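# Carry the tube rack to the counter next door

## Task

Move the tube rack onto the counter in the adjoining room, standing upright with each tube seated all the way down in its hole. Neither the rack nor any tube may touch the floor. The connecting door swings shut on its own. The robot must not tip over or finish leaning. The result only counts if it stays put without the robot holding it, so release the rack and back away at the end.

## Robot and tools

Robot: TidyBot++, a wheeled base (0.54 m long, 0.50 m wide, 0.38 m tall) on four driven casters, carrying one seven-joint arm with a two-finger gripper. The shoulder sits 0.12 m ahead of the base centre and 0.68 m up. Two cameras: base_camera on the chassis front, wrist_camera looking along the hand. The arm begins folded, hand down, poking up to 0.08 m past the base front, elbow up to 1.15 m high.

Frames: base frame has its origin on the floor below the base centre, x ahead, y to the left, z up. hand_pose is reported here and marks the spot between the finger pads; its own z runs out along the fingers and its y is the closing direction. The odometry frame is where the base frame stood when the scene began. Heading grows to the left, -3.142 to 3.142.

execute_actions: argument "actions" is a list holding one action or none (empty list = just report state and images). An action may contain:
- "base": exactly one key, each an offset from where the base last measured itself, not a pose. translate_m: metres straight ahead (+) or back (-), -2 to 2. strafe_m: metres sideways, + is left, -2 to 2. rotate_rad: radians turned in place, + is counter-clockwise from above, -6.3 to 6.3. A move needing more than 8.667 s at its top speed is refused.
- "joints": a single dictionary for the one arm, keyed by joint name, each value an absolute target in radians (gripper unitless). joint_1_rad any angle, + turns the arm clockwise from above (opposite to rotate_rad). joint_2_rad shoulder, -2.249 to 2.249. joint_3_rad any angle. joint_4_rad elbow, -2.579 to 2.579. joint_5_rad any angle. joint_6_rad wrist, -2.099 to 2.099. joint_7_rad any angle; with hand down, + is counter-clockwise from above, and 1.57 opens the fingers to left and right. gripper_pos 0 (open, about 85 mm gap) to 1 (closed, squeezing about 100 N per finger); gap is roughly 85*(1-gripper_pos) mm. Unbounded joints go the short way, so turn in steps below half a revolution. Done tolerances are about 0.04 rad (0.056 for joints 5-7, 0.03 gripper).
- "speeds": optional caps for this action only: translate_m and strafe_m 0.05-0.5 m/s, rotate_rad 0.1-1.57 rad/s (the maximum is the default).
Optional "cameras": list of base_camera, wrist_camera or all; [] gives none. Unknown keys or out-of-range values reject the whole call with no motion. Base and joints start together and may finish at different moments; any action lasts at most 15 s. A joint or base left out may keep pushing toward an older target.

Arm geometry: upper arm 0.42 m, forearm 0.31 m, hand 0.31 m. With joint_1_rad 0, joint_3_rad 3.14, joint_5_rad 0 the arm moves in the base's x-z plane; tilt from vertical (+ forward) is joint_2 for the upper arm, joint_2-joint_4 for the forearm, joint_2-joint_4-joint_6 for the hand. Reach ahead of the shoulder = sum of length*sin(tilt); height above it = sum of length*cos(tilt). A downward hand tops out near 0.94 m above the floor, only close in. Closed fingertips reach about 20 mm beyond the hand point.

wait: "seconds" 0-10; commands nothing new, returns state and images. zoom_image: "camera" plus "region" [x0, y0, x1, y1] pixels from the top-left, at most 504x504, on the latest full image. read_manual: only licence texts. finished_scene: "scene" number; ends the scene irreversibly and reports success.

Result lines: base_status and joint_status per motion: done, off_target (resting short and maybe still pushing), contact_stop or time_out (target dropped, holding), not_followed (self-collision check withheld the arm targets; "joint command not followed" with a "cause:" line; the gripper still acts). on_its_own covers uncommanded motion. base_odometry counts wheel turns, so slip looks like travel; a blocked base can say done while short. base_tilt gives forward/right lean in degrees. motor_effort is percent of maximum, peak in brackets, noisy. joint_positions, hand_pose (may be 1-2 cm off), and motor temperatures per joint. Gripper done at 1 means empty; off_target means something is held.

Corrections: friction and load leave the hand a few cm off. Resend each joint as last command plus (wanted minus read). When carrying, never command a joint to its read value or it will sag further.

Avoid: dropping or slamming the rack, letting it touch the floor, the arm snagging on something high while the base drives (tipping), hard horizontal shoves on a raised hand, driving the arm into things (torque fault above 104.5 N m for joints 1-4, 51.3 for 5-7, halts the arm 10 s), ARM HIT against the base (no check prevents it), and long heavy holds: MOTOR HOT from 60 °C, OVER-TEMPERATURE at 75 °C makes the arm sink. The door closes itself, so keep it open while passing. Finish with the gripper open and the robot clear of the rack.

Each tool is called after "Call:" by a JSON object that holds its "method" and its "body".

## Session

I'll start by looking at the scene.

Call:
{"method": "execute_actions", "body": {"actions": []}}

Scene clock: 0.00 s.
Motor temperatures (°C, as the motors report them): [37 32 31 29 32 36 44]
base_odometry: x=+0.000 y=+0.000 heading=+0.000 (m, m, rad; odometry frame)
base_tilt: forward=-0.2 right=-1.3 (deg)
base_status: not commanded
joint_positions: joint_1_rad=-0.013 joint_2_rad=-0.375 joint_3_rad=+3.127 joint_4_rad=-2.514 joint_5_rad=+0.010 joint_6_rad=-0.867 joint_7_rad=+1.607 gripper_pos=+0.000
joint_status: not commanded
motor_effort: joint_1_rad=+1 joint_2_rad=+0 joint_3_rad=+0 joint_4_rad=+11 joint_5_rad=+1 joint_6_rad=+1 joint_7_rad=+0 (%)
hand_pose: x=+0.2715 y=+0.0024 z=+0.5956 quat_wxyz=(+0.007, +0.997, +0.034, +0.067) (m; base frame)
pictures: base_camera, wrist_camera
Images, in order (width x height): base_camera 644x364, wrist_camera 644x476.

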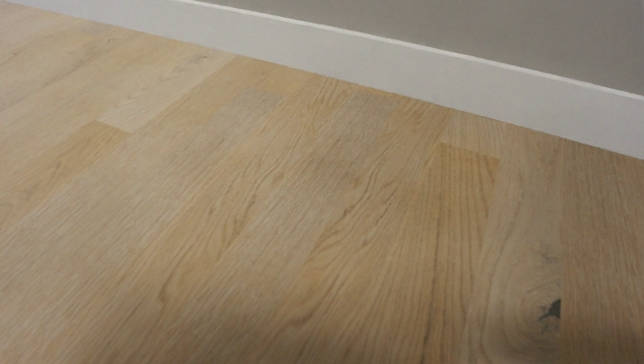

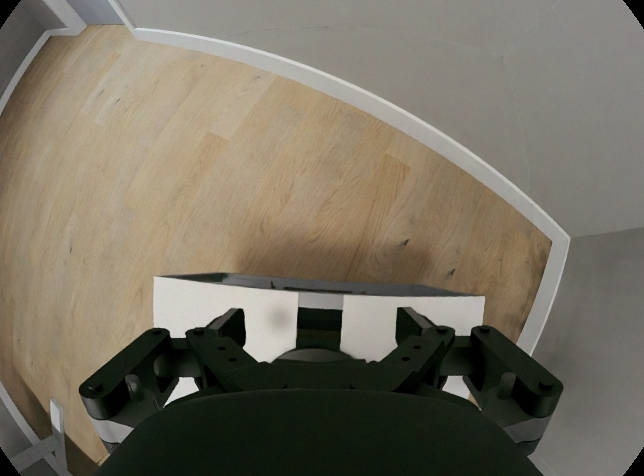

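Call:
{"method": "execute_actions", "body": {"actions": [{"base": {"rotate_rad": 1.2}, "joints": {"joint_2_rad": -0.6, "joint_4_rad": -2.3, "joint_6_rad": -0.2, "joint_7_rad": 1.57}}]}}

Scene clock: 8.60 s.
Motor temperatures (°C, as the motors report them): [37 32 31 29 32 36 44]
base_odometry: x=+0.000 y=+0.000 heading=+1.199 (m, m, rad; odometry frame)
base_tilt: forward=-0.2 right=-1.3 (deg)
base_status: done
joint_positions: joint_1_rad=-0.013 joint_2_rad=-0.586 joint_3_rad=+3.127 joint_4_rad=-2.303 joint_5_rad=+0.010 joint_6_rad=-0.213 joint_7_rad=+1.593 gripper_pos=+0.000
joint_status: all done
motor_effort: joint_1_rad=+0(1) joint_2_rad=-1(4) joint_3_rad=+2(3) joint_4_rad=+21(20) joint_5_rad=+1(1) joint_6_rad=+9(8) joint_7_rad=+0(0) (%)
hand_pose: x=+0.4884 y=+0.0113 z=+0.8771 quat_wxyz=(+0.006, +0.822, +0.025, +0.569) (m; base frame)
pictures: base_camera, wrist_camera
Images, in order (width x height): base_camera 644x364, wrist_camera 644x476.

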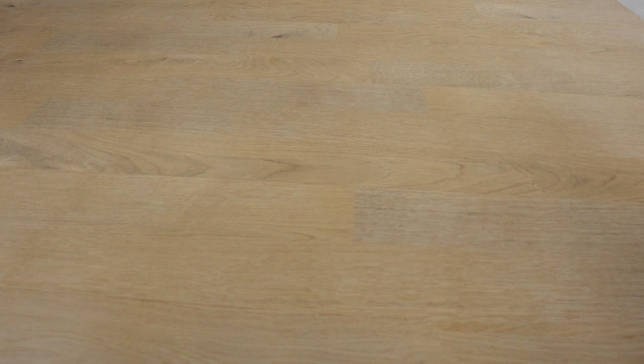

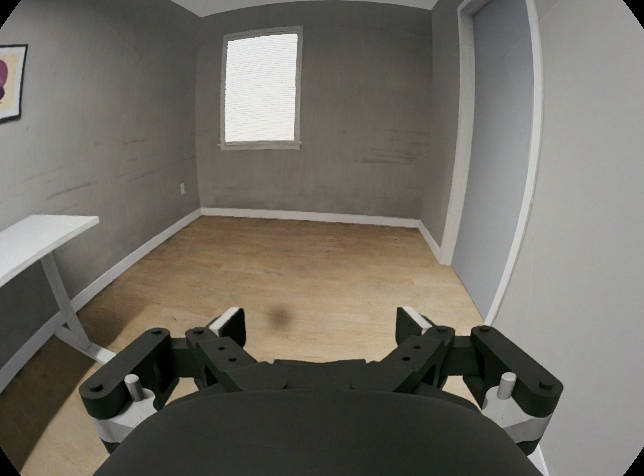

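Call:
{"method": "execute_actions", "body": {"actions": [{"joints": {"joint_1_rad": -1.3}}], "cameras": ["wrist_camera"]}}

Scene clock: 13.40 s.
Motor temperatures (°C, as the motors report them): [37 32 31 29 32 36 44]
base_odometry: x=+0.000 y=+0.000 heading=+1.199 (m, m, rad; odometry frame)
base_tilt: forward=-0.2 right=-1.3 (deg)
base_status: not commanded
joint_positions: joint_1_rad=-1.273 joint_2_rad=-0.586 joint_3_rad=+3.127 joint_4_rad=-2.303 joint_5_rad=+0.010 joint_6_rad=-0.213 joint_7_rad=+1.593 gripper_pos=+0.000
joint_status: all done
motor_effort: joint_1_rad=+0(1) joint_2_rad=-1(1) joint_3_rad=+1(1) joint_4_rad=+20(20) joint_5_rad=+1(1) joint_6_rad=+9(9) joint_7_rad=+0(0) (%)
hand_pose: x=+0.2212 y=+0.3552 z=+0.8771 quat_wxyz=(-0.330, +0.649, +0.504, +0.464) (m; base frame)
pictures: wrist_camera
Images, in order (width x height): wrist_camera 644x476.

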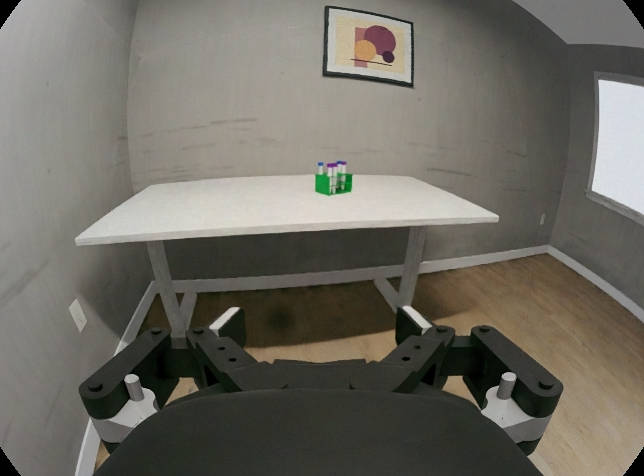

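Call:
{"method": "zoom_image", "body": {"camera": "wrist_camera", "region": [290, 140, 380, 210]}}

Region (290, 140, 380, 210) of wrist_camera's 644x476 image, scaled by 5.600.

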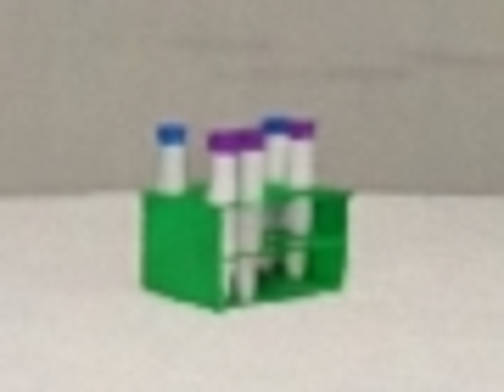

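Call:
{"method": "execute_actions", "body": {"actions": [{"base": {"translate_m": 0.9}, "joints": {"joint_1_rad": 1.2, "joint_2_rad": -0.75, "joint_6_rad": -0.3}}]}}

Scene clock: 25.43 s.
Motor temperatures (°C, as the motors report them): [37 32 31 29 32 36 44]
base_odometry: x=+0.326 y=+0.839 heading=+1.200 (m, m, rad; odometry frame)
base_tilt: forward=-0.2 right=-1.3 (deg)
base_status: done
joint_positions: joint_1_rad=+1.173 joint_2_rad=-0.726 joint_3_rad=+3.127 joint_4_rad=-2.303 joint_5_rad=+0.010 joint_6_rad=-0.271 joint_7_rad=+1.593 gripper_pos=+0.000
joint_status: all done
motor_effort: joint_1_rad=+1(2) joint_2_rad=+3(3) joint_3_rad=+0(2) joint_4_rad=+21(21) joint_5_rad=+2(2) joint_6_rad=+9(9) joint_7_rad=-1(0) (%)
hand_pose: x=+0.2544 y=-0.3056 z=+0.9093 quat_wxyz=(+0.343, +0.675, -0.425, +0.496) (m; base frame)
pictures: base_camera, wrist_camera
Images, in order (width x height): base_camera 644x364, wrist_camera 644x476.

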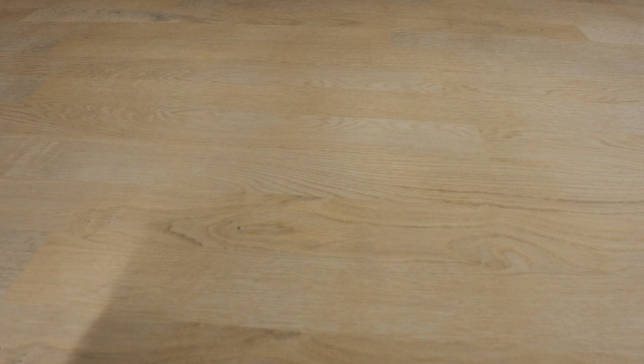

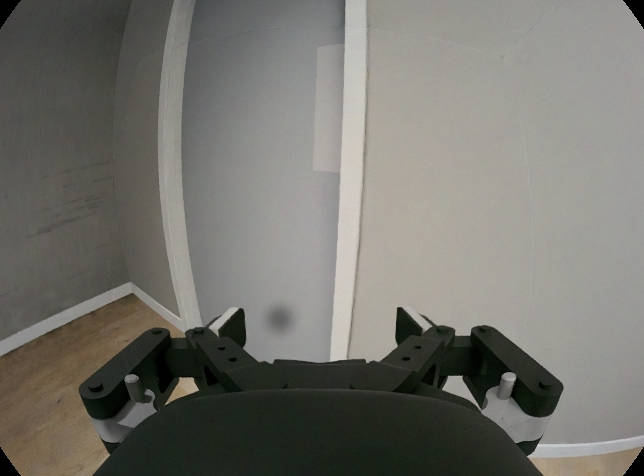

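Call:
{"method": "execute_actions", "body": {"actions": [{"base": {"rotate_rad": 1.57}, "joints": {"joint_1_rad": 0.0, "joint_2_rad": -0.5, "joint_4_rad": -1.9, "joint_6_rad": -0.7}}]}}

Scene clock: 49.40 s.
Motor temperatures (°C, as the motors report them): [37 32 31 30 32 36 44]
base_odometry: x=+0.326 y=+0.839 heading=+2.769 (m, m, rad; odometry frame)
base_tilt: forward=-0.2 right=-1.3 (deg)
base_status: done
joint_positions: joint_1_rad=+0.027 joint_2_rad=-0.524 joint_3_rad=+3.127 joint_4_rad=-1.921 joint_5_rad=+0.010 joint_6_rad=-0.671 joint_7_rad=+1.593 gripper_pos=+0.000
joint_status: all done
motor_effort: joint_1_rad=+0(3) joint_2_rad=-4(3) joint_3_rad=+1(2) joint_4_rad=+21(21) joint_5_rad=+2(1) joint_6_rad=+9(9) joint_7_rad=+0(1) (%)
hand_pose: x=+0.4916 y=-0.0041 z=+0.9519 quat_wxyz=(+0.017, +0.859, +0.007, +0.511) (m; base frame)
pictures: base_camera, wrist_camera
Images, in order (width x height): base_camera 644x364, wrist_camera 644x476.

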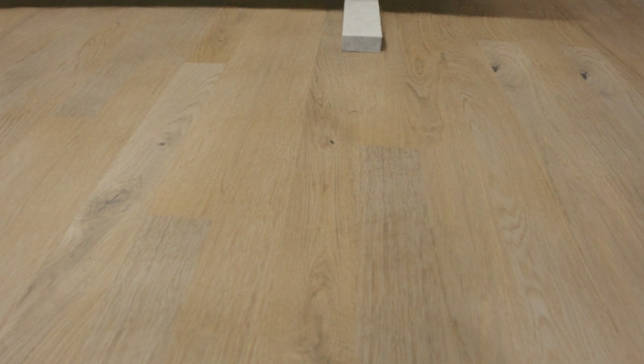

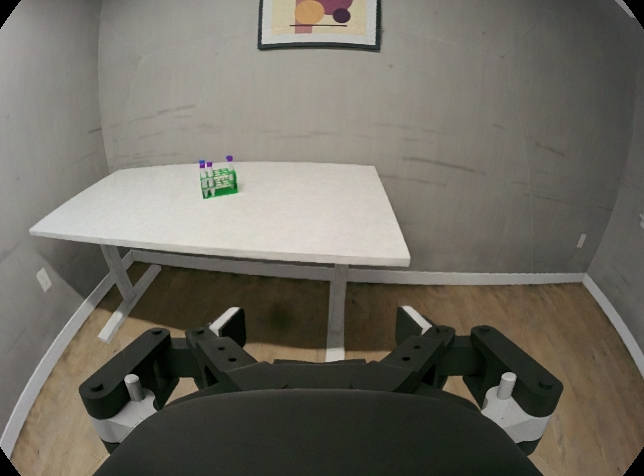

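Call:
{"method": "execute_actions", "body": {"actions": [{"base": {"strafe_m": 0.4}}], "cameras": []}}

Call:
{"method": "execute_actions", "body": {"actions": [{"base": {"translate_m": 0.45}, "joints": {"joint_2_rad": -0.2, "joint_4_rad": -1.4, "joint_6_rad": -1.1}}]}}

Scene clock: 64.77 s.
Motor temperatures (°C, as the motors report them): [37 32 31 30 32 36 44]
base_odometry: x=+0.181 y=+0.466 heading=+2.770 (m, m, rad; odometry frame)
base_tilt: forward=-0.2 right=-1.3 (deg)
base_status: done
joint_positions: joint_1_rad=+0.027 joint_2_rad=-0.523 joint_3_rad=+3.126 joint_4_rad=-1.921 joint_5_rad=+0.010 joint_6_rad=-0.671 joint_7_rad=+1.593 gripper_pos=+0.000
joint_status: not commanded
motor_effort: joint_1_rad=+0(0) joint_2_rad=-2(4) joint_3_rad=+2(5) joint_4_rad=+20(20) joint_5_rad=+1(2) joint_6_rad=+9(9) joint_7_rad=+0(0) (%)
hand_pose: x=+0.4917 y=-0.0033 z=+0.9518 quat_wxyz=(+0.017, +0.859, +0.008, +0.511) (m; base frame)
pictures: none
No camera images: the call's "cameras" was empty. Leave "cameras" out to get every camera's image.

Scene clock: 67.03 s.
Motor temperatures (°C, as the motors report them): [37 32 31 30 32 36 44]
base_odometry: x=-0.239 y=+0.630 heading=+2.770 (m, m, rad; odometry frame)
base_tilt: forward=-0.2 right=-1.3 (deg)
base_status: done
joint_positions: joint_1_rad=+0.026 joint_2_rad=-0.199 joint_3_rad=+3.126 joint_4_rad=-1.420 joint_5_rad=+0.010 joint_6_rad=-1.071 joint_7_rad=+1.593 gripper_pos=+0.000
joint_status: all done
motor_effort: joint_1_rad=+0(0) joint_2_rad=-14(18) joint_3_rad=+0(2) joint_4_rad=+19(21) joint_5_rad=+1(2) joint_6_rad=+8(9) joint_7_rad=+0(1) (%)
hand_pose: x=+0.5647 y=-0.0053 z=+0.9960 quat_wxyz=(+0.013, +0.911, +0.006, +0.411) (m; base frame)
pictures: base_camera, wrist_camera
Images, in order (width x height): base_camera 644x364, wrist_camera 644x476.

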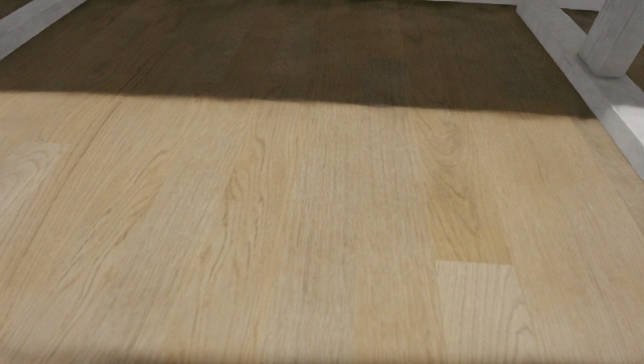

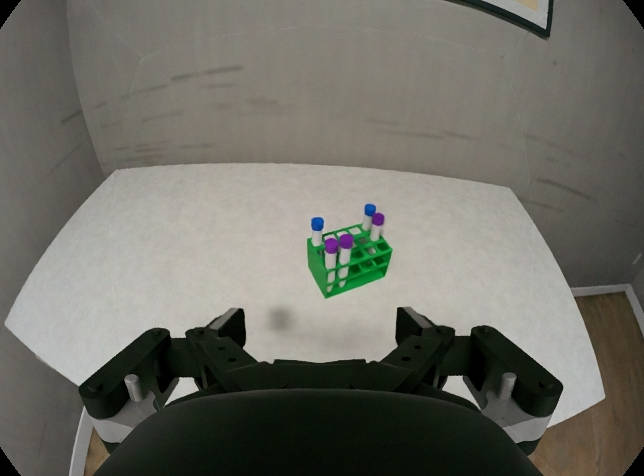

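Call:
{"method": "zoom_image", "body": {"camera": "wrist_camera", "region": [280, 190, 420, 310]}}

Region (280, 190, 420, 310) of wrist_camera's 644x476 image, scaled by 3.600; it fills the top 432 rows of this view, and the rest is white.

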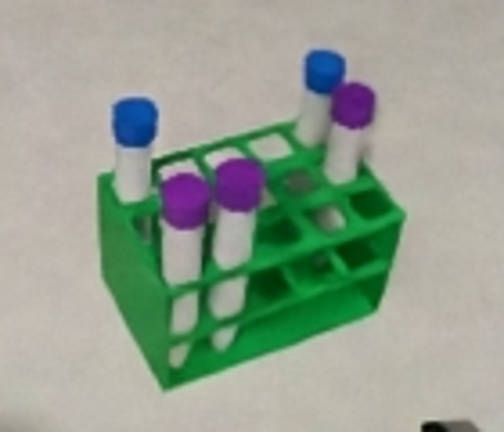

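Call:
{"method": "execute_actions", "body": {"actions": [{"base": {"rotate_rad": 0.41}, "joints": {"joint_1_rad": 0.0, "joint_3_rad": 3.1416, "joint_5_rad": 1.34, "joint_6_rad": -1.445, "joint_7_rad": -0.49}}], "cameras": []}}

Call:
{"method": "execute_actions", "body": {"actions": [{"base": {"strafe_m": 0.08}, "joints": {"joint_2_rad": 0.4, "joint_4_rad": -1.677}}]}}

Scene clock: 189.23 s.
Motor temperatures (°C, as the motors report them): [37 33 31 31 32 36 44]
base_odometry: x=-0.239 y=+0.630 heading=-3.104 (m, m, rad; odometry frame)
base_tilt: forward=-0.2 right=-1.3 (deg)
base_status: done
joint_positions: joint_1_rad=+0.018 joint_2_rad=-0.199 joint_3_rad=+3.130 joint_4_rad=-1.417 joint_5_rad=+1.315 joint_6_rad=-1.420 joint_7_rad=-0.490 gripper_pos=+0.000
joint_status: all done
motor_effort: joint_1_rad=+1(2) joint_2_rad=-11(14) joint_3_rad=+0(2) joint_4_rad=+16(19) joint_5_rad=+10(9) joint_6_rad=+4(8) joint_7_rad=+0(0) (%)
hand_pose: x=+0.3999 y=-0.2974 z=+1.1463 quat_wxyz=(+0.146, +0.339, -0.689, +0.623) (m; base frame)
pictures: none
No camera images: the call's "cameras" was empty. Leave "cameras" out to get every camera's image.

Scene clock: 191.07 s.
Motor temperatures (°C, as the motors report them): [37 33 31 31 32 36 44]
base_odometry: x=-0.235 y=+0.549 heading=-3.102 (m, m, rad; odometry frame)
base_tilt: forward=-0.2 right=-1.3 (deg)
base_status: done
joint_positions: joint_1_rad=+0.017 joint_2_rad=+0.393 joint_3_rad=+3.134 joint_4_rad=-1.659 joint_5_rad=+1.315 joint_6_rad=-1.420 joint_7_rad=-0.490 gripper_pos=+0.000
joint_status: all done
motor_effort: joint_1_rad=+0(2) joint_2_rad=-33(34) joint_3_rad=+1(2) joint_4_rad=+14(16) joint_5_rad=+8(10) joint_6_rad=-3(3) joint_7_rad=-1(0) (%)
hand_pose: x=+0.5606 y=-0.3019 z=+0.8334 quat_wxyz=(+0.412, +0.562, -0.575, +0.428) (m; base frame)
pictures: base_camera, wrist_camera
Images, in order (width x height): base_camera 644x364, wrist_camera 644x476.

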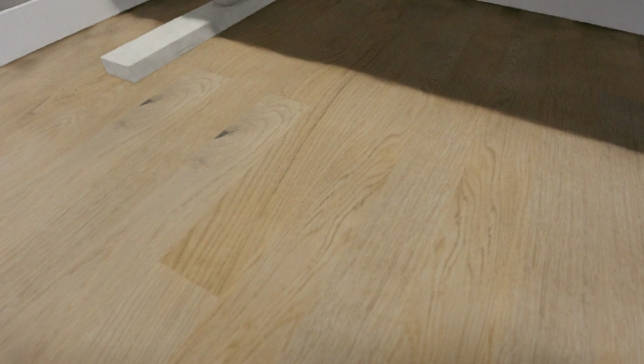

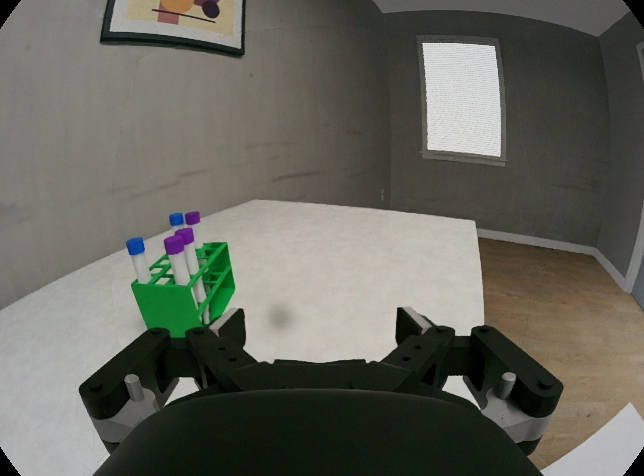

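Call:
{"method": "execute_actions", "body": {"actions": [{"base": {"translate_m": 0.12}, "joints": {"joint_1_rad": -0.02, "joint_2_rad": 0.53, "joint_4_rad": -1.535, "joint_5_rad": 1.365, "joint_6_rad": -1.47}}]}}

Scene clock: 197.13 s.
Motor temperatures (°C, as the motors report them): [37 33 31 31 32 36 44]
base_odometry: x=-0.355 y=+0.544 heading=-3.102 (m, m, rad; odometry frame)
base_tilt: forward=-0.2 right=-1.3 (deg)
base_status: done
joint_positions: joint_1_rad=+0.004 joint_2_rad=+0.529 joint_3_rad=+3.135 joint_4_rad=-1.547 joint_5_rad=+1.327 joint_6_rad=-1.441 joint_7_rad=-0.490 gripper_pos=+0.000
joint_status: all done
motor_effort: joint_1_rad=+0(1) joint_2_rad=-38(42) joint_3_rad=+2(3) joint_4_rad=+13(16) joint_5_rad=+9(10) joint_6_rad=-2(4) joint_7_rad=+0(0) (%)
hand_pose: x=+0.6058 y=-0.2981 z=+0.8066 quat_wxyz=(+0.426, +0.564, -0.565, +0.425) (m; base frame)
pictures: base_camera, wrist_camera
Images, in order (width x height): base_camera 644x364, wrist_camera 644x476.

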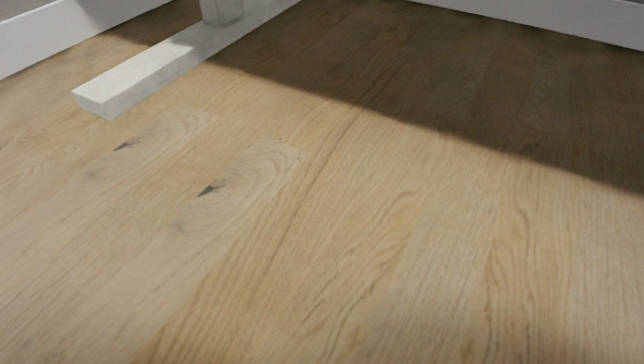

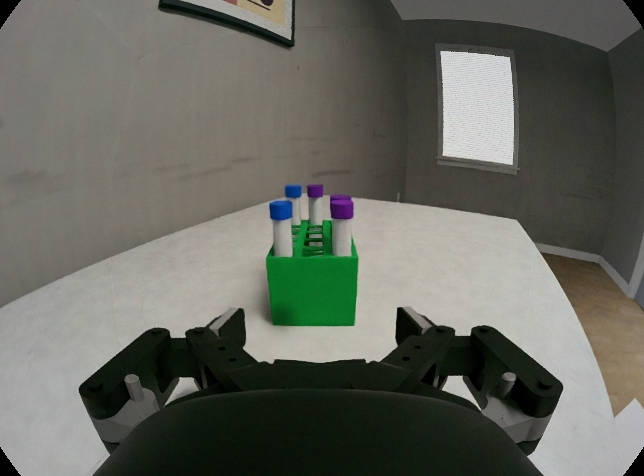

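Call:
{"method": "execute_actions", "body": {"actions": [{"base": {"strafe_m": -0.07}, "speeds": {"strafe_m": 0.15}}], "cameras": ["wrist_camera"]}}

Scene clock: 204.50 s.
Motor temperatures (°C, as the motors report them): [37 33 31 31 32 36 44]
base_odometry: x=-0.358 y=+0.614 heading=-3.102 (m, m, rad; odometry frame)
base_tilt: forward=-0.2 right=-1.2 (deg)
base_status: done
joint_positions: joint_1_rad=-0.003 joint_2_rad=+0.529 joint_3_rad=+3.137 joint_4_rad=-1.547 joint_5_rad=+1.327 joint_6_rad=-1.443 joint_7_rad=-0.490 gripper_pos=+0.000
joint_status: not commanded
motor_effort: joint_1_rad=+0(2) joint_2_rad=-38(38) joint_3_rad=+2(3) joint_4_rad=+14(14) joint_5_rad=+9(9) joint_6_rad=-4(3) joint_7_rad=+0(0) (%)
hand_pose: x=+0.6072 y=-0.2952 z=+0.8073 quat_wxyz=(+0.426, +0.565, -0.563, +0.427) (m; base frame)
pictures: wrist_camera
Images, in order (width x height): wrist_camera 644x476.

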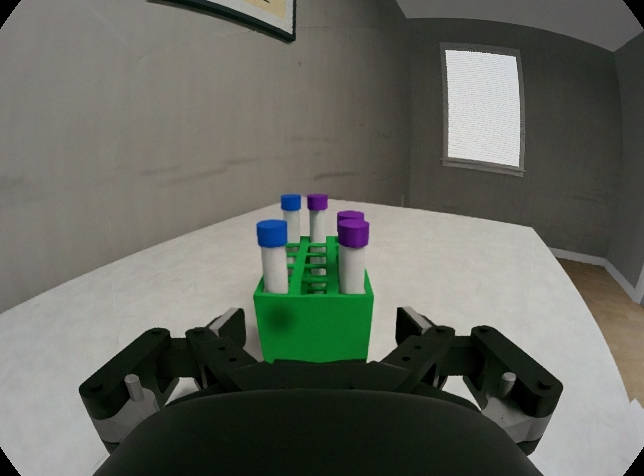

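Call:
{"method": "execute_actions", "body": {"actions": [{"base": {"strafe_m": -0.02}, "joints": {"joint_2_rad": 0.556, "joint_7_rad": -0.52}, "speeds": {"strafe_m": 0.1}}], "cameras": ["wrist_camera"]}}

Scene clock: 223.67 s.
Motor temperatures (°C, as the motors report them): [37 33 31 31 33 36 44]
base_odometry: x=-0.360 y=+0.635 heading=-3.102 (m, m, rad; odometry frame)
base_tilt: forward=-0.2 right=-1.3 (deg)
base_status: done
joint_positions: joint_1_rad=-0.008 joint_2_rad=+0.540 joint_3_rad=+3.140 joint_4_rad=-1.547 joint_5_rad=+1.327 joint_6_rad=-1.443 joint_7_rad=-0.498 gripper_pos=+0.000
joint_status: all done
motor_effort: joint_1_rad=+1(3) joint_2_rad=-38(41) joint_3_rad=+3(4) joint_4_rad=+14(15) joint_5_rad=+8(9) joint_6_rad=-2(3) joint_7_rad=-1(0) (%)
hand_pose: x=+0.6089 y=-0.2942 z=+0.8026 quat_wxyz=(+0.427, +0.565, -0.562, +0.426) (m; base frame)
pictures: wrist_camera
Images, in order (width x height): wrist_camera 644x476.

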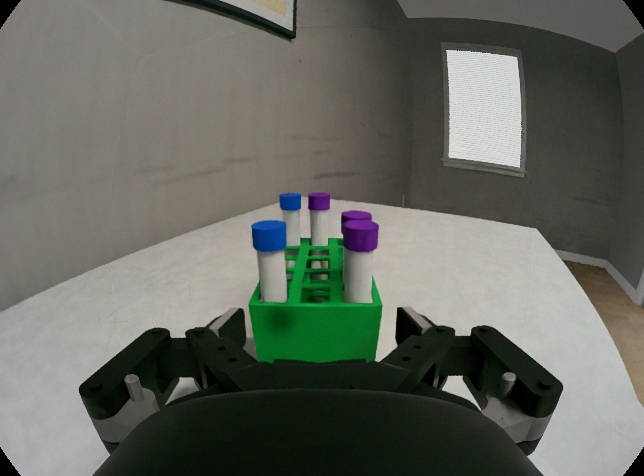

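Call:
{"method": "zoom_image", "body": {"camera": "wrist_camera", "region": [200, 220, 440, 380]}}

Region (200, 220, 440, 380) of wrist_camera's 644x476 image, scaled by 2.100.

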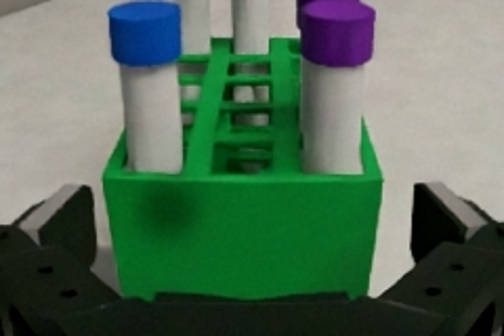

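Call:
{"method": "execute_actions", "body": {"actions": [{"base": {"translate_m": 0.003}, "joints": {"joint_2_rad": 0.568}, "speeds": {"translate_m": 0.05}}], "cameras": ["wrist_camera"]}}

Call:
{"method": "zoom_image", "body": {"camera": "wrist_camera", "region": [200, 220, 440, 380]}}

Scene clock: 233.47 s.
Motor temperatures (°C, as the motors report them): [37 33 31 31 33 36 44]
base_odometry: x=-0.362 y=+0.634 heading=-3.102 (m, m, rad; odometry frame)
base_tilt: forward=-0.2 right=-1.2 (deg)
base_status: done
joint_positions: joint_1_rad=-0.008 joint_2_rad=+0.550 joint_3_rad=+3.140 joint_4_rad=-1.547 joint_5_rad=+1.328 joint_6_rad=-1.444 joint_7_rad=-0.498 gripper_pos=+0.000
joint_status: all done
motor_effort: joint_1_rad=+0(1) joint_2_rad=-38(40) joint_3_rad=+2(3) joint_4_rad=+14(15) joint_5_rad=+9(10) joint_6_rad=-3(3) joint_7_rad=-1(1) (%)
hand_pose: x=+0.6099 y=-0.2943 z=+0.7981 quat_wxyz=(+0.431, +0.567, -0.560, +0.423) (m; base frame)
pictures: wrist_camera
Images, in order (width x height): wrist_camera 644x476.

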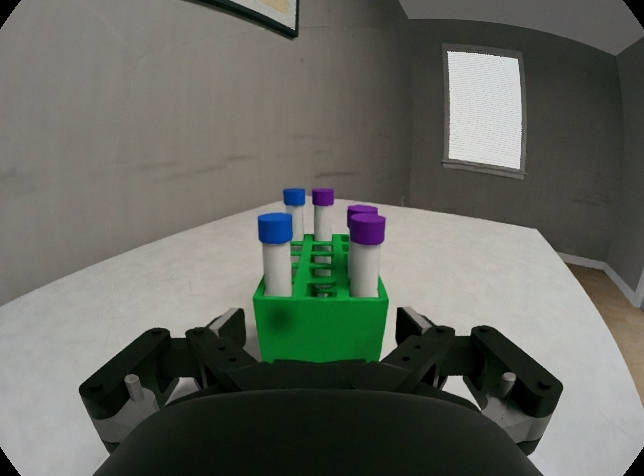

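Region (200, 220, 440, 380) of wrist_camera's 644x476 image, scaled by 2.100.

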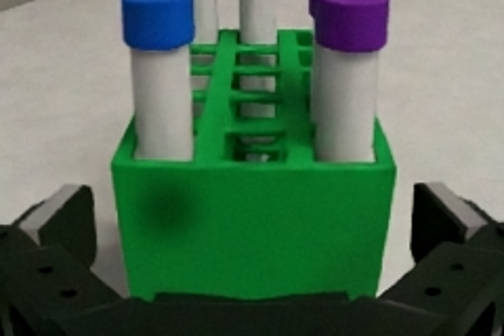

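Call:
{"method": "execute_actions", "body": {"actions": [{"base": {"strafe_m": -0.03}, "joints": {"joint_7_rad": -0.54}, "speeds": {"strafe_m": 0.06}}], "cameras": ["wrist_camera"]}}

Call:
{"method": "zoom_image", "body": {"camera": "wrist_camera", "region": [200, 220, 440, 380]}}

Scene clock: 238.13 s.
Motor temperatures (°C, as the motors report them): [37 33 31 31 33 36 44]
base_odometry: x=-0.364 y=+0.664 heading=-3.102 (m, m, rad; odometry frame)
base_tilt: forward=-0.2 right=-1.3 (deg)
base_status: done
joint_positions: joint_1_rad=-0.009 joint_2_rad=+0.550 joint_3_rad=+3.140 joint_4_rad=-1.547 joint_5_rad=+1.328 joint_6_rad=-1.445 joint_7_rad=-0.520 gripper_pos=+0.000
joint_status: all done
motor_effort: joint_1_rad=+1(3) joint_2_rad=-38(40) joint_3_rad=+4(4) joint_4_rad=+14(14) joint_5_rad=+9(10) joint_6_rad=-3(4) joint_7_rad=-1(0) (%)
hand_pose: x=+0.6101 y=-0.2939 z=+0.7980 quat_wxyz=(+0.426, +0.561, -0.566, +0.428) (m; base frame)
pictures: wrist_camera
Images, in order (width x height): wrist_camera 644x476.

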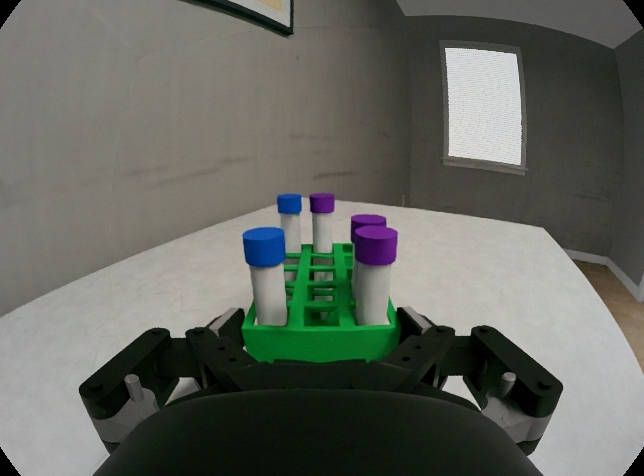

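Region (200, 220, 440, 380) of wrist_camera's 644x476 image, scaled by 2.100.

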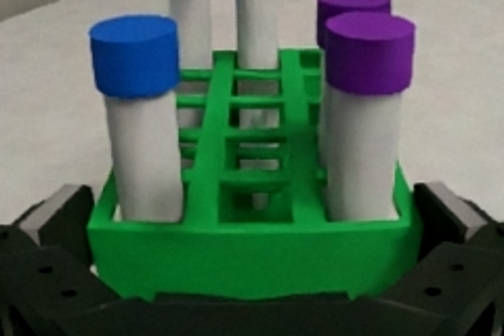

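Call:
{"method": "execute_actions", "body": {"actions": [{"base": {"strafe_m": -0.018}, "speeds": {"strafe_m": 0.06}}], "cameras": ["wrist_camera"]}}

Call:
{"method": "zoom_image", "body": {"camera": "wrist_camera", "region": [180, 220, 460, 400]}}

Scene clock: 242.13 s.
Motor temperatures (°C, as the motors report them): [37 34 31 30 33 36 44]
base_odometry: x=-0.365 y=+0.682 heading=-3.101 (m, m, rad; odometry frame)
base_tilt: forward=-0.2 right=-1.2 (deg)
base_status: done
joint_positions: joint_1_rad=-0.010 joint_2_rad=+0.551 joint_3_rad=+3.140 joint_4_rad=-1.547 joint_5_rad=+1.328 joint_6_rad=-1.445 joint_7_rad=-0.520 gripper_pos=+0.000
joint_status: not commanded
motor_effort: joint_1_rad=+0(5) joint_2_rad=-38(40) joint_3_rad=+3(5) joint_4_rad=+14(14) joint_5_rad=+9(9) joint_6_rad=-3(4) joint_7_rad=+0(0) (%)
hand_pose: x=+0.6105 y=-0.2934 z=+0.7979 quat_wxyz=(+0.426, +0.561, -0.566, +0.428) (m; base frame)
pictures: wrist_camera
Images, in order (width x height): wrist_camera 644x476.

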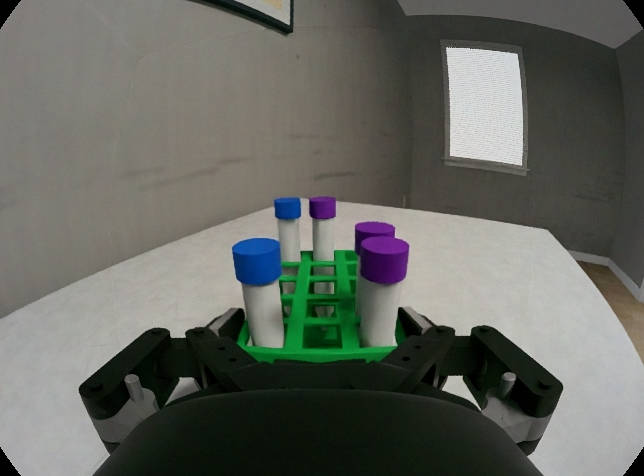

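Region (180, 220, 460, 400) of wrist_camera's 644x476 image, scaled by 1.800; it fills the top 324 rows of this view, and the rest is white.

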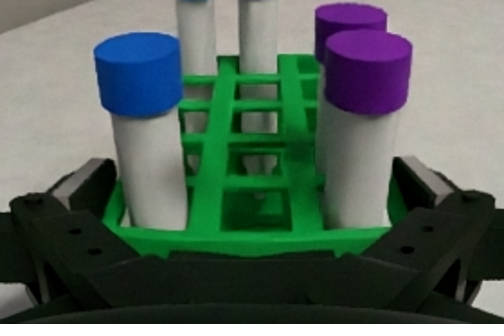

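Call:
{"method": "execute_actions", "body": {"actions": [{"joints": {"gripper_pos": 1.0}}], "cameras": ["wrist_camera"]}}

Scene clock: 245.87 s.
Motor temperatures (°C, as the motors report them): [37 34 31 30 33 36 44]
base_odometry: x=-0.365 y=+0.682 heading=-3.101 (m, m, rad; odometry frame)
base_tilt: forward=-0.2 right=-1.2 (deg)
base_status: not commanded
joint_positions: joint_1_rad=-0.010 joint_2_rad=+0.551 joint_3_rad=+3.140 joint_4_rad=-1.547 joint_5_rad=+1.329 joint_6_rad=-1.445 joint_7_rad=-0.520 gripper_pos=+0.073
joint_status: gripper_pos off_target (ended at +0.073, target +1.000)
motor_effort: joint_1_rad=+0(0) joint_2_rad=-37(38) joint_3_rad=+3(2) joint_4_rad=+13(14) joint_5_rad=+8(8) joint_6_rad=-3(3) joint_7_rad=+0(0) (%)
hand_pose: x=+0.6106 y=-0.2935 z=+0.7984 quat_wxyz=(+0.426, +0.561, -0.565, +0.429) (m; base frame)
pictures: wrist_camera
Images, in order (width x height): wrist_camera 644x476.

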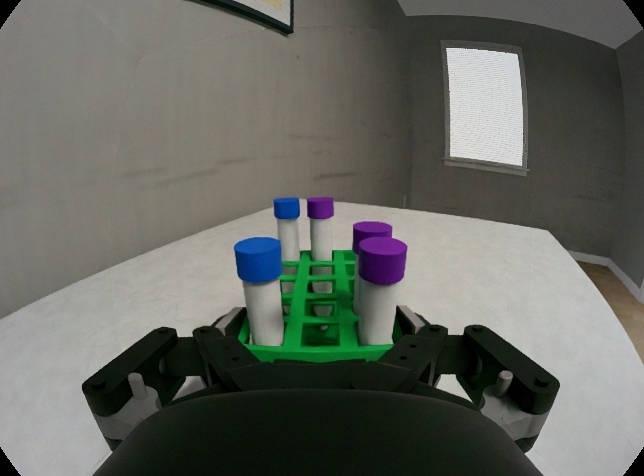

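Call:
{"method": "zoom_image", "body": {"camera": "wrist_camera", "region": [190, 270, 450, 390]}}

Region (190, 270, 450, 390) of wrist_camera's 644x476 image, scaled by 1.938; it fills the top 233 rows of this view, and the rest is white.

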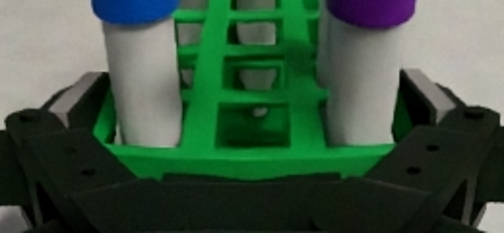

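Call:
{"method": "execute_actions", "body": {"actions": [{"joints": {"joint_2_rad": 0.44, "joint_4_rad": -1.64, "joint_5_rad": 1.375}}], "cameras": ["wrist_camera"]}}

Scene clock: 255.93 s.
Motor temperatures (°C, as the motors report them): [37 34 31 30 33 36 44]
base_odometry: x=-0.365 y=+0.682 heading=-3.101 (m, m, rad; odometry frame)
base_tilt: forward=-0.2 right=-1.2 (deg)
base_status: not commanded
joint_positions: joint_1_rad=-0.010 joint_2_rad=+0.458 joint_3_rad=+3.140 joint_4_rad=-1.626 joint_5_rad=+1.329 joint_6_rad=-1.445 joint_7_rad=-0.520 gripper_pos=+0.073
joint_status: all done
motor_effort: joint_1_rad=+0(1) joint_2_rad=-36(40) joint_3_rad=+3(3) joint_4_rad=+14(15) joint_5_rad=+10(10) joint_6_rad=-4(5) joint_7_rad=+0(0) (%)
hand_pose: x=+0.5797 y=-0.2938 z=+0.8209 quat_wxyz=(+0.422, +0.558, -0.568, +0.433) (m; base frame)
pictures: wrist_camera
Images, in order (width x height): wrist_camera 644x476.

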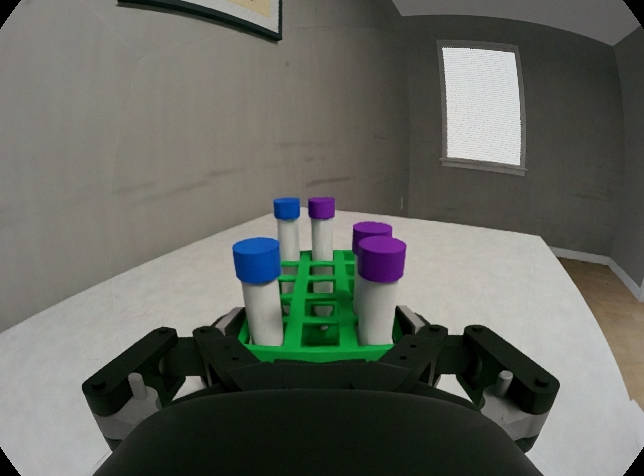

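Call:
{"method": "execute_actions", "body": {"actions": [{"base": {"translate_m": -0.35}, "joints": {"joint_2_rad": -0.4, "joint_4_rad": -2.495}, "speeds": {"translate_m": 0.3}}]}}

Scene clock: 260.87 s.
Motor temperatures (°C, as the motors report them): [37 34 31 30 33 36 44]
base_odometry: x=-0.015 y=+0.697 heading=-3.101 (m, m, rad; odometry frame)
base_tilt: forward=-0.2 right=-1.3 (deg)
base_status: done
joint_positions: joint_1_rad=-0.010 joint_2_rad=-0.390 joint_3_rad=+3.140 joint_4_rad=-2.484 joint_5_rad=+1.331 joint_6_rad=-1.445 joint_7_rad=-0.520 gripper_pos=+0.073
joint_status: all done
motor_effort: joint_1_rad=+1(3) joint_2_rad=+0(39) joint_3_rad=-2(4) joint_4_rad=+14(16) joint_5_rad=+10(10) joint_6_rad=-3(5) joint_7_rad=+0(0) (%)
hand_pose: x=+0.2317 y=-0.2976 z=+0.8308 quat_wxyz=(+0.426, +0.560, -0.565, +0.431) (m; base frame)
pictures: base_camera, wrist_camera
Images, in order (width x height): base_camera 644x364, wrist_camera 644x476.

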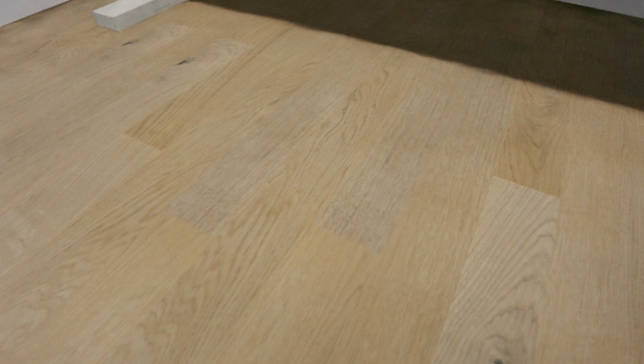

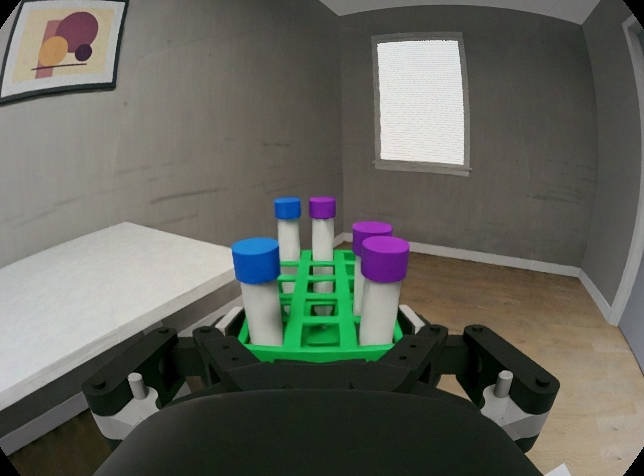

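Call:
{"method": "execute_actions", "body": {"actions": [{"base": {"rotate_rad": 2.66}, "joints": {"joint_1_rad": 1.5}, "speeds": {"rotate_rad": 1.0}}], "cameras": ["wrist_camera"]}}

Call:
{"method": "execute_actions", "body": {"actions": [{"base": {"strafe_m": 1.0}, "speeds": {"strafe_m": 0.4}}]}}

Scene clock: 271.33 s.
Motor temperatures (°C, as the motors report them): [37 34 31 30 33 36 44]
base_odometry: x=-0.015 y=+0.697 heading=-0.442 (m, m, rad; odometry frame)
base_tilt: forward=-0.2 right=-1.3 (deg)
base_status: done
joint_positions: joint_1_rad=+1.472 joint_2_rad=-0.390 joint_3_rad=+3.140 joint_4_rad=-2.484 joint_5_rad=+1.331 joint_6_rad=-1.445 joint_7_rad=-0.520 gripper_pos=+0.073
joint_status: all done
motor_effort: joint_1_rad=+1(1) joint_2_rad=-1(1) joint_3_rad=-1(3) joint_4_rad=+15(14) joint_5_rad=+10(10) joint_6_rad=-4(3) joint_7_rad=-1(0) (%)
hand_pose: x=-0.1674 y=-0.1387 z=+0.8308 quat_wxyz=(+0.605, +0.032, -0.795, +0.031) (m; base frame)
pictures: wrist_camera
Images, in order (width x height): wrist_camera 644x476.

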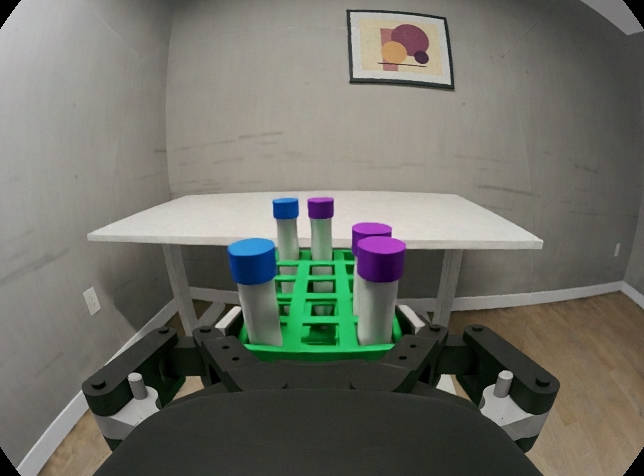

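Scene clock: 275.00 s.
Motor temperatures (°C, as the motors report them): [37 34 31 30 33 36 44]
base_odometry: x=+0.411 y=+1.602 heading=-0.441 (m, m, rad; odometry frame)
base_tilt: forward=-0.2 right=-1.3 (deg)
base_status: done
joint_positions: joint_1_rad=+1.473 joint_2_rad=-0.390 joint_3_rad=+3.140 joint_4_rad=-2.484 joint_5_rad=+1.331 joint_6_rad=-1.445 joint_7_rad=-0.520 gripper_pos=+0.073
joint_status: not commanded
motor_effort: joint_1_rad=+0(1) joint_2_rad=-1(5) joint_3_rad=-1(1) joint_4_rad=+14(15) joint_5_rad=+9(10) joint_6_rad=-3(4) joint_7_rad=+0(0) (%)
hand_pose: x=-0.1676 y=-0.1383 z=+0.8309 quat_wxyz=(+0.605, +0.031, -0.795, +0.030) (m; base frame)
pictures: base_camera, wrist_camera
Images, in order (width x height): base_camera 644x364, wrist_camera 644x476.

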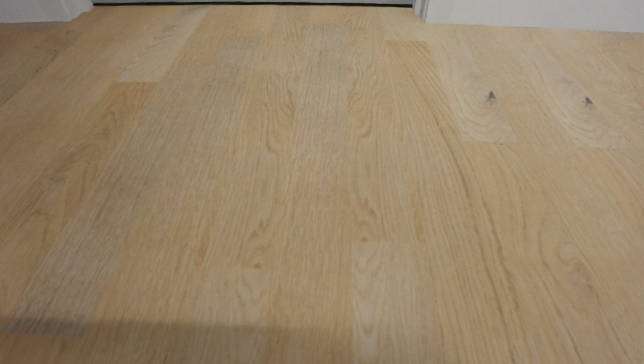

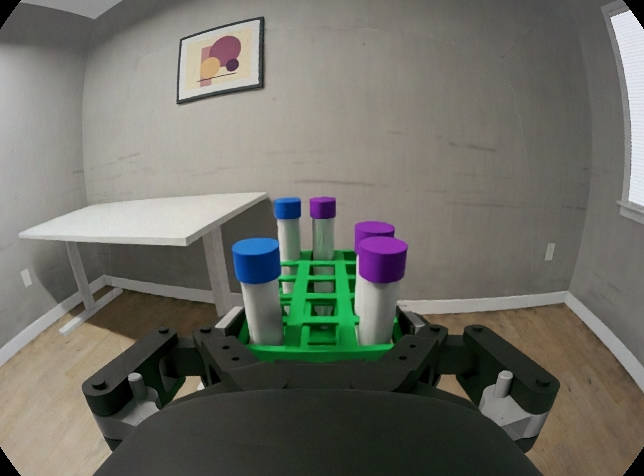

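Call:
{"method": "execute_actions", "body": {"actions": [{"base": {"translate_m": 0.45}, "speeds": {"translate_m": 0.4}}], "cameras": ["base_camera"]}}

Scene clock: 280.43 s.
Motor temperatures (°C, as the motors report them): [37 34 31 30 33 36 44]
base_odometry: x=+0.819 y=+1.410 heading=-0.440 (m, m, rad; odometry frame)
base_tilt: forward=-0.2 right=-1.3 (deg)
base_status: done
joint_positions: joint_1_rad=+1.473 joint_2_rad=-0.390 joint_3_rad=+3.140 joint_4_rad=-2.484 joint_5_rad=+1.331 joint_6_rad=-1.445 joint_7_rad=-0.520 gripper_pos=+0.073
joint_status: not commanded
motor_effort: joint_1_rad=+0(0) joint_2_rad=-1(2) joint_3_rad=-2(2) joint_4_rad=+14(15) joint_5_rad=+10(10) joint_6_rad=-3(4) joint_7_rad=+0(1) (%)
hand_pose: x=-0.1676 y=-0.1383 z=+0.8309 quat_wxyz=(+0.605, +0.031, -0.795, +0.030) (m; base frame)
pictures: base_camera
Images, in order (width x height): base_camera 644x364.

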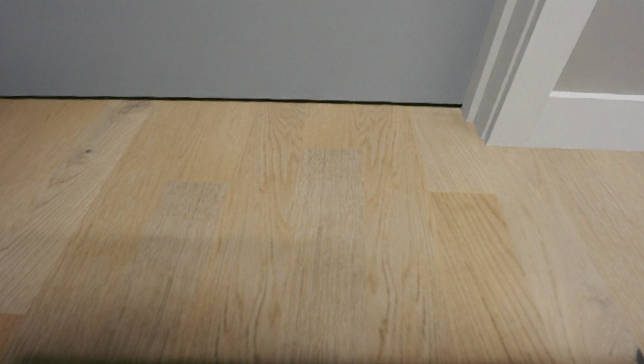

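Call:
{"method": "execute_actions", "body": {"actions": [{"base": {"rotate_rad": -0.035}}], "cameras": []}}

Call:
{"method": "execute_actions", "body": {"actions": [{"base": {"strafe_m": 0.105}}], "cameras": ["base_camera"]}}

Scene clock: 306.13 s.
Motor temperatures (°C, as the motors report them): [37 33 31 30 33 36 44]
base_odometry: x=+0.819 y=+1.410 heading=-0.475 (m, m, rad; odometry frame)
base_tilt: forward=-0.2 right=-1.3 (deg)
base_status: done
joint_positions: joint_1_rad=+1.474 joint_2_rad=-0.390 joint_3_rad=+3.140 joint_4_rad=-2.484 joint_5_rad=+1.331 joint_6_rad=-1.445 joint_7_rad=-0.520 gripper_pos=+0.073
joint_status: not commanded
motor_effort: joint_1_rad=+1(1) joint_2_rad=+0(2) joint_3_rad=-1(1) joint_4_rad=+14(15) joint_5_rad=+10(10) joint_6_rad=-4(5) joint_7_rad=+1(0) (%)
hand_pose: x=-0.1676 y=-0.1382 z=+0.8309 quat_wxyz=(+0.605, +0.031, -0.795, +0.030) (m; base frame)
pictures: none
No camera images: the call's "cameras" was empty. Leave "cameras" out to get every camera's image.

Scene clock: 307.40 s.
Motor temperatures (°C, as the motors report them): [37 33 31 30 33 36 44]
base_odometry: x=+0.867 y=+1.503 heading=-0.475 (m, m, rad; odometry frame)
base_tilt: forward=-0.2 right=-1.3 (deg)
base_status: done
joint_positions: joint_1_rad=+1.474 joint_2_rad=-0.394 joint_3_rad=+3.140 joint_4_rad=-2.485 joint_5_rad=+1.331 joint_6_rad=-1.446 joint_7_rad=-0.520 gripper_pos=+0.073
joint_status: not commanded
motor_effort: joint_1_rad=+1(1) joint_2_rad=+0(4) joint_3_rad=-1(2) joint_4_rad=+14(16) joint_5_rad=+10(10) joint_6_rad=-4(5) joint_7_rad=+0(0) (%)
hand_pose: x=-0.1679 y=-0.1370 z=+0.8311 quat_wxyz=(+0.605, +0.030, -0.795, +0.031) (m; base frame)
pictures: base_camera
Images, in order (width x height): base_camera 644x364.

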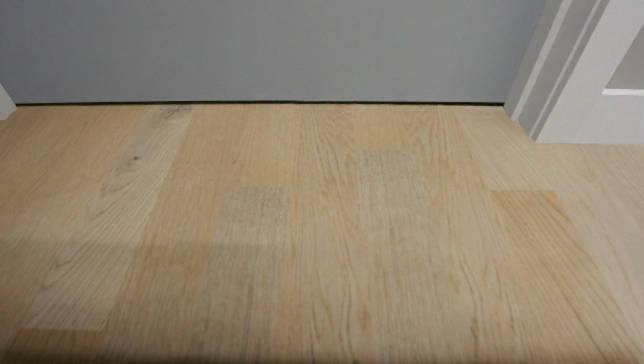

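Call:
{"method": "execute_actions", "body": {"actions": [{"base": {"translate_m": 0.45}, "speeds": {"translate_m": 0.4}}], "cameras": ["base_camera"]}}

Call:
{"method": "execute_actions", "body": {"actions": [{"base": {"translate_m": 0.2}, "speeds": {"translate_m": 0.06}}]}}

Scene clock: 313.97 s.
Motor temperatures (°C, as the motors report them): [37 33 31 30 33 36 44]
base_odometry: x=+1.268 y=+1.298 heading=-0.475 (m, m, rad; odometry frame)
base_tilt: forward=-0.2 right=-1.3 (deg)
base_status: done
joint_positions: joint_1_rad=+1.474 joint_2_rad=-0.394 joint_3_rad=+3.140 joint_4_rad=-2.485 joint_5_rad=+1.331 joint_6_rad=-1.446 joint_7_rad=-0.520 gripper_pos=+0.073
joint_status: not commanded
motor_effort: joint_1_rad=+0(0) joint_2_rad=+0(2) joint_3_rad=-2(3) joint_4_rad=+14(15) joint_5_rad=+10(10) joint_6_rad=-3(3) joint_7_rad=+0(0) (%)
hand_pose: x=-0.1679 y=-0.1370 z=+0.8311 quat_wxyz=(+0.605, +0.030, -0.795, +0.031) (m; base frame)
pictures: base_camera
Images, in order (width x height): base_camera 644x364.

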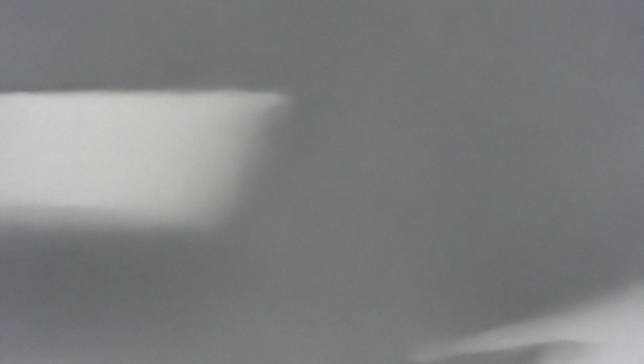

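Scene clock: 317.90 s.
Motor temperatures (°C, as the motors report them): [37 33 31 30 33 36 44]
base_odometry: x=+1.445 y=+1.206 heading=-0.475 (m, m, rad; odometry frame)
base_tilt: forward=-0.2 right=-1.3 (deg)
base_status: done
joint_positions: joint_1_rad=+1.475 joint_2_rad=-0.394 joint_3_rad=+3.140 joint_4_rad=-2.485 joint_5_rad=+1.331 joint_6_rad=-1.446 joint_7_rad=-0.520 gripper_pos=+0.073
joint_status: not commanded
motor_effort: joint_1_rad=+1(0) joint_2_rad=-1(3) joint_3_rad=-1(3) joint_4_rad=+14(15) joint_5_rad=+10(10) joint_6_rad=-3(4) joint_7_rad=+0(1) (%)
hand_pose: x=-0.1679 y=-0.1370 z=+0.8312 quat_wxyz=(+0.605, +0.030, -0.795, +0.031) (m; base frame)
pictures: base_camera, wrist_camera
Images, in order (width x height): base_camera 644x364, wrist_camera 644x476.

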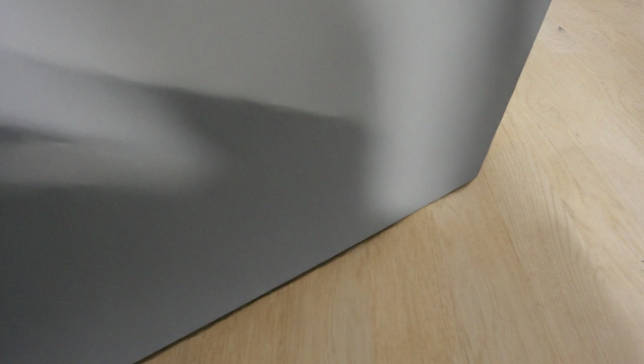

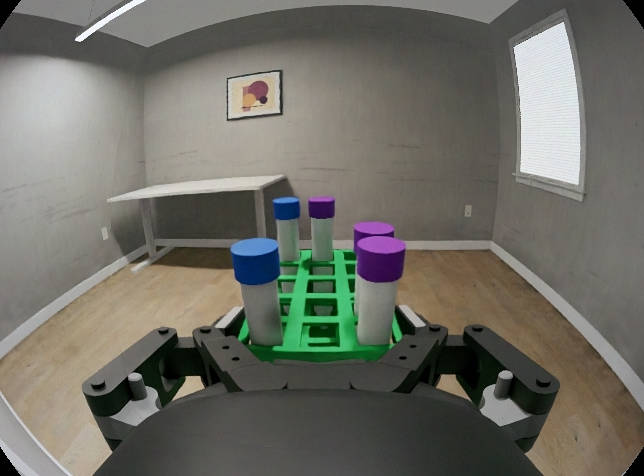

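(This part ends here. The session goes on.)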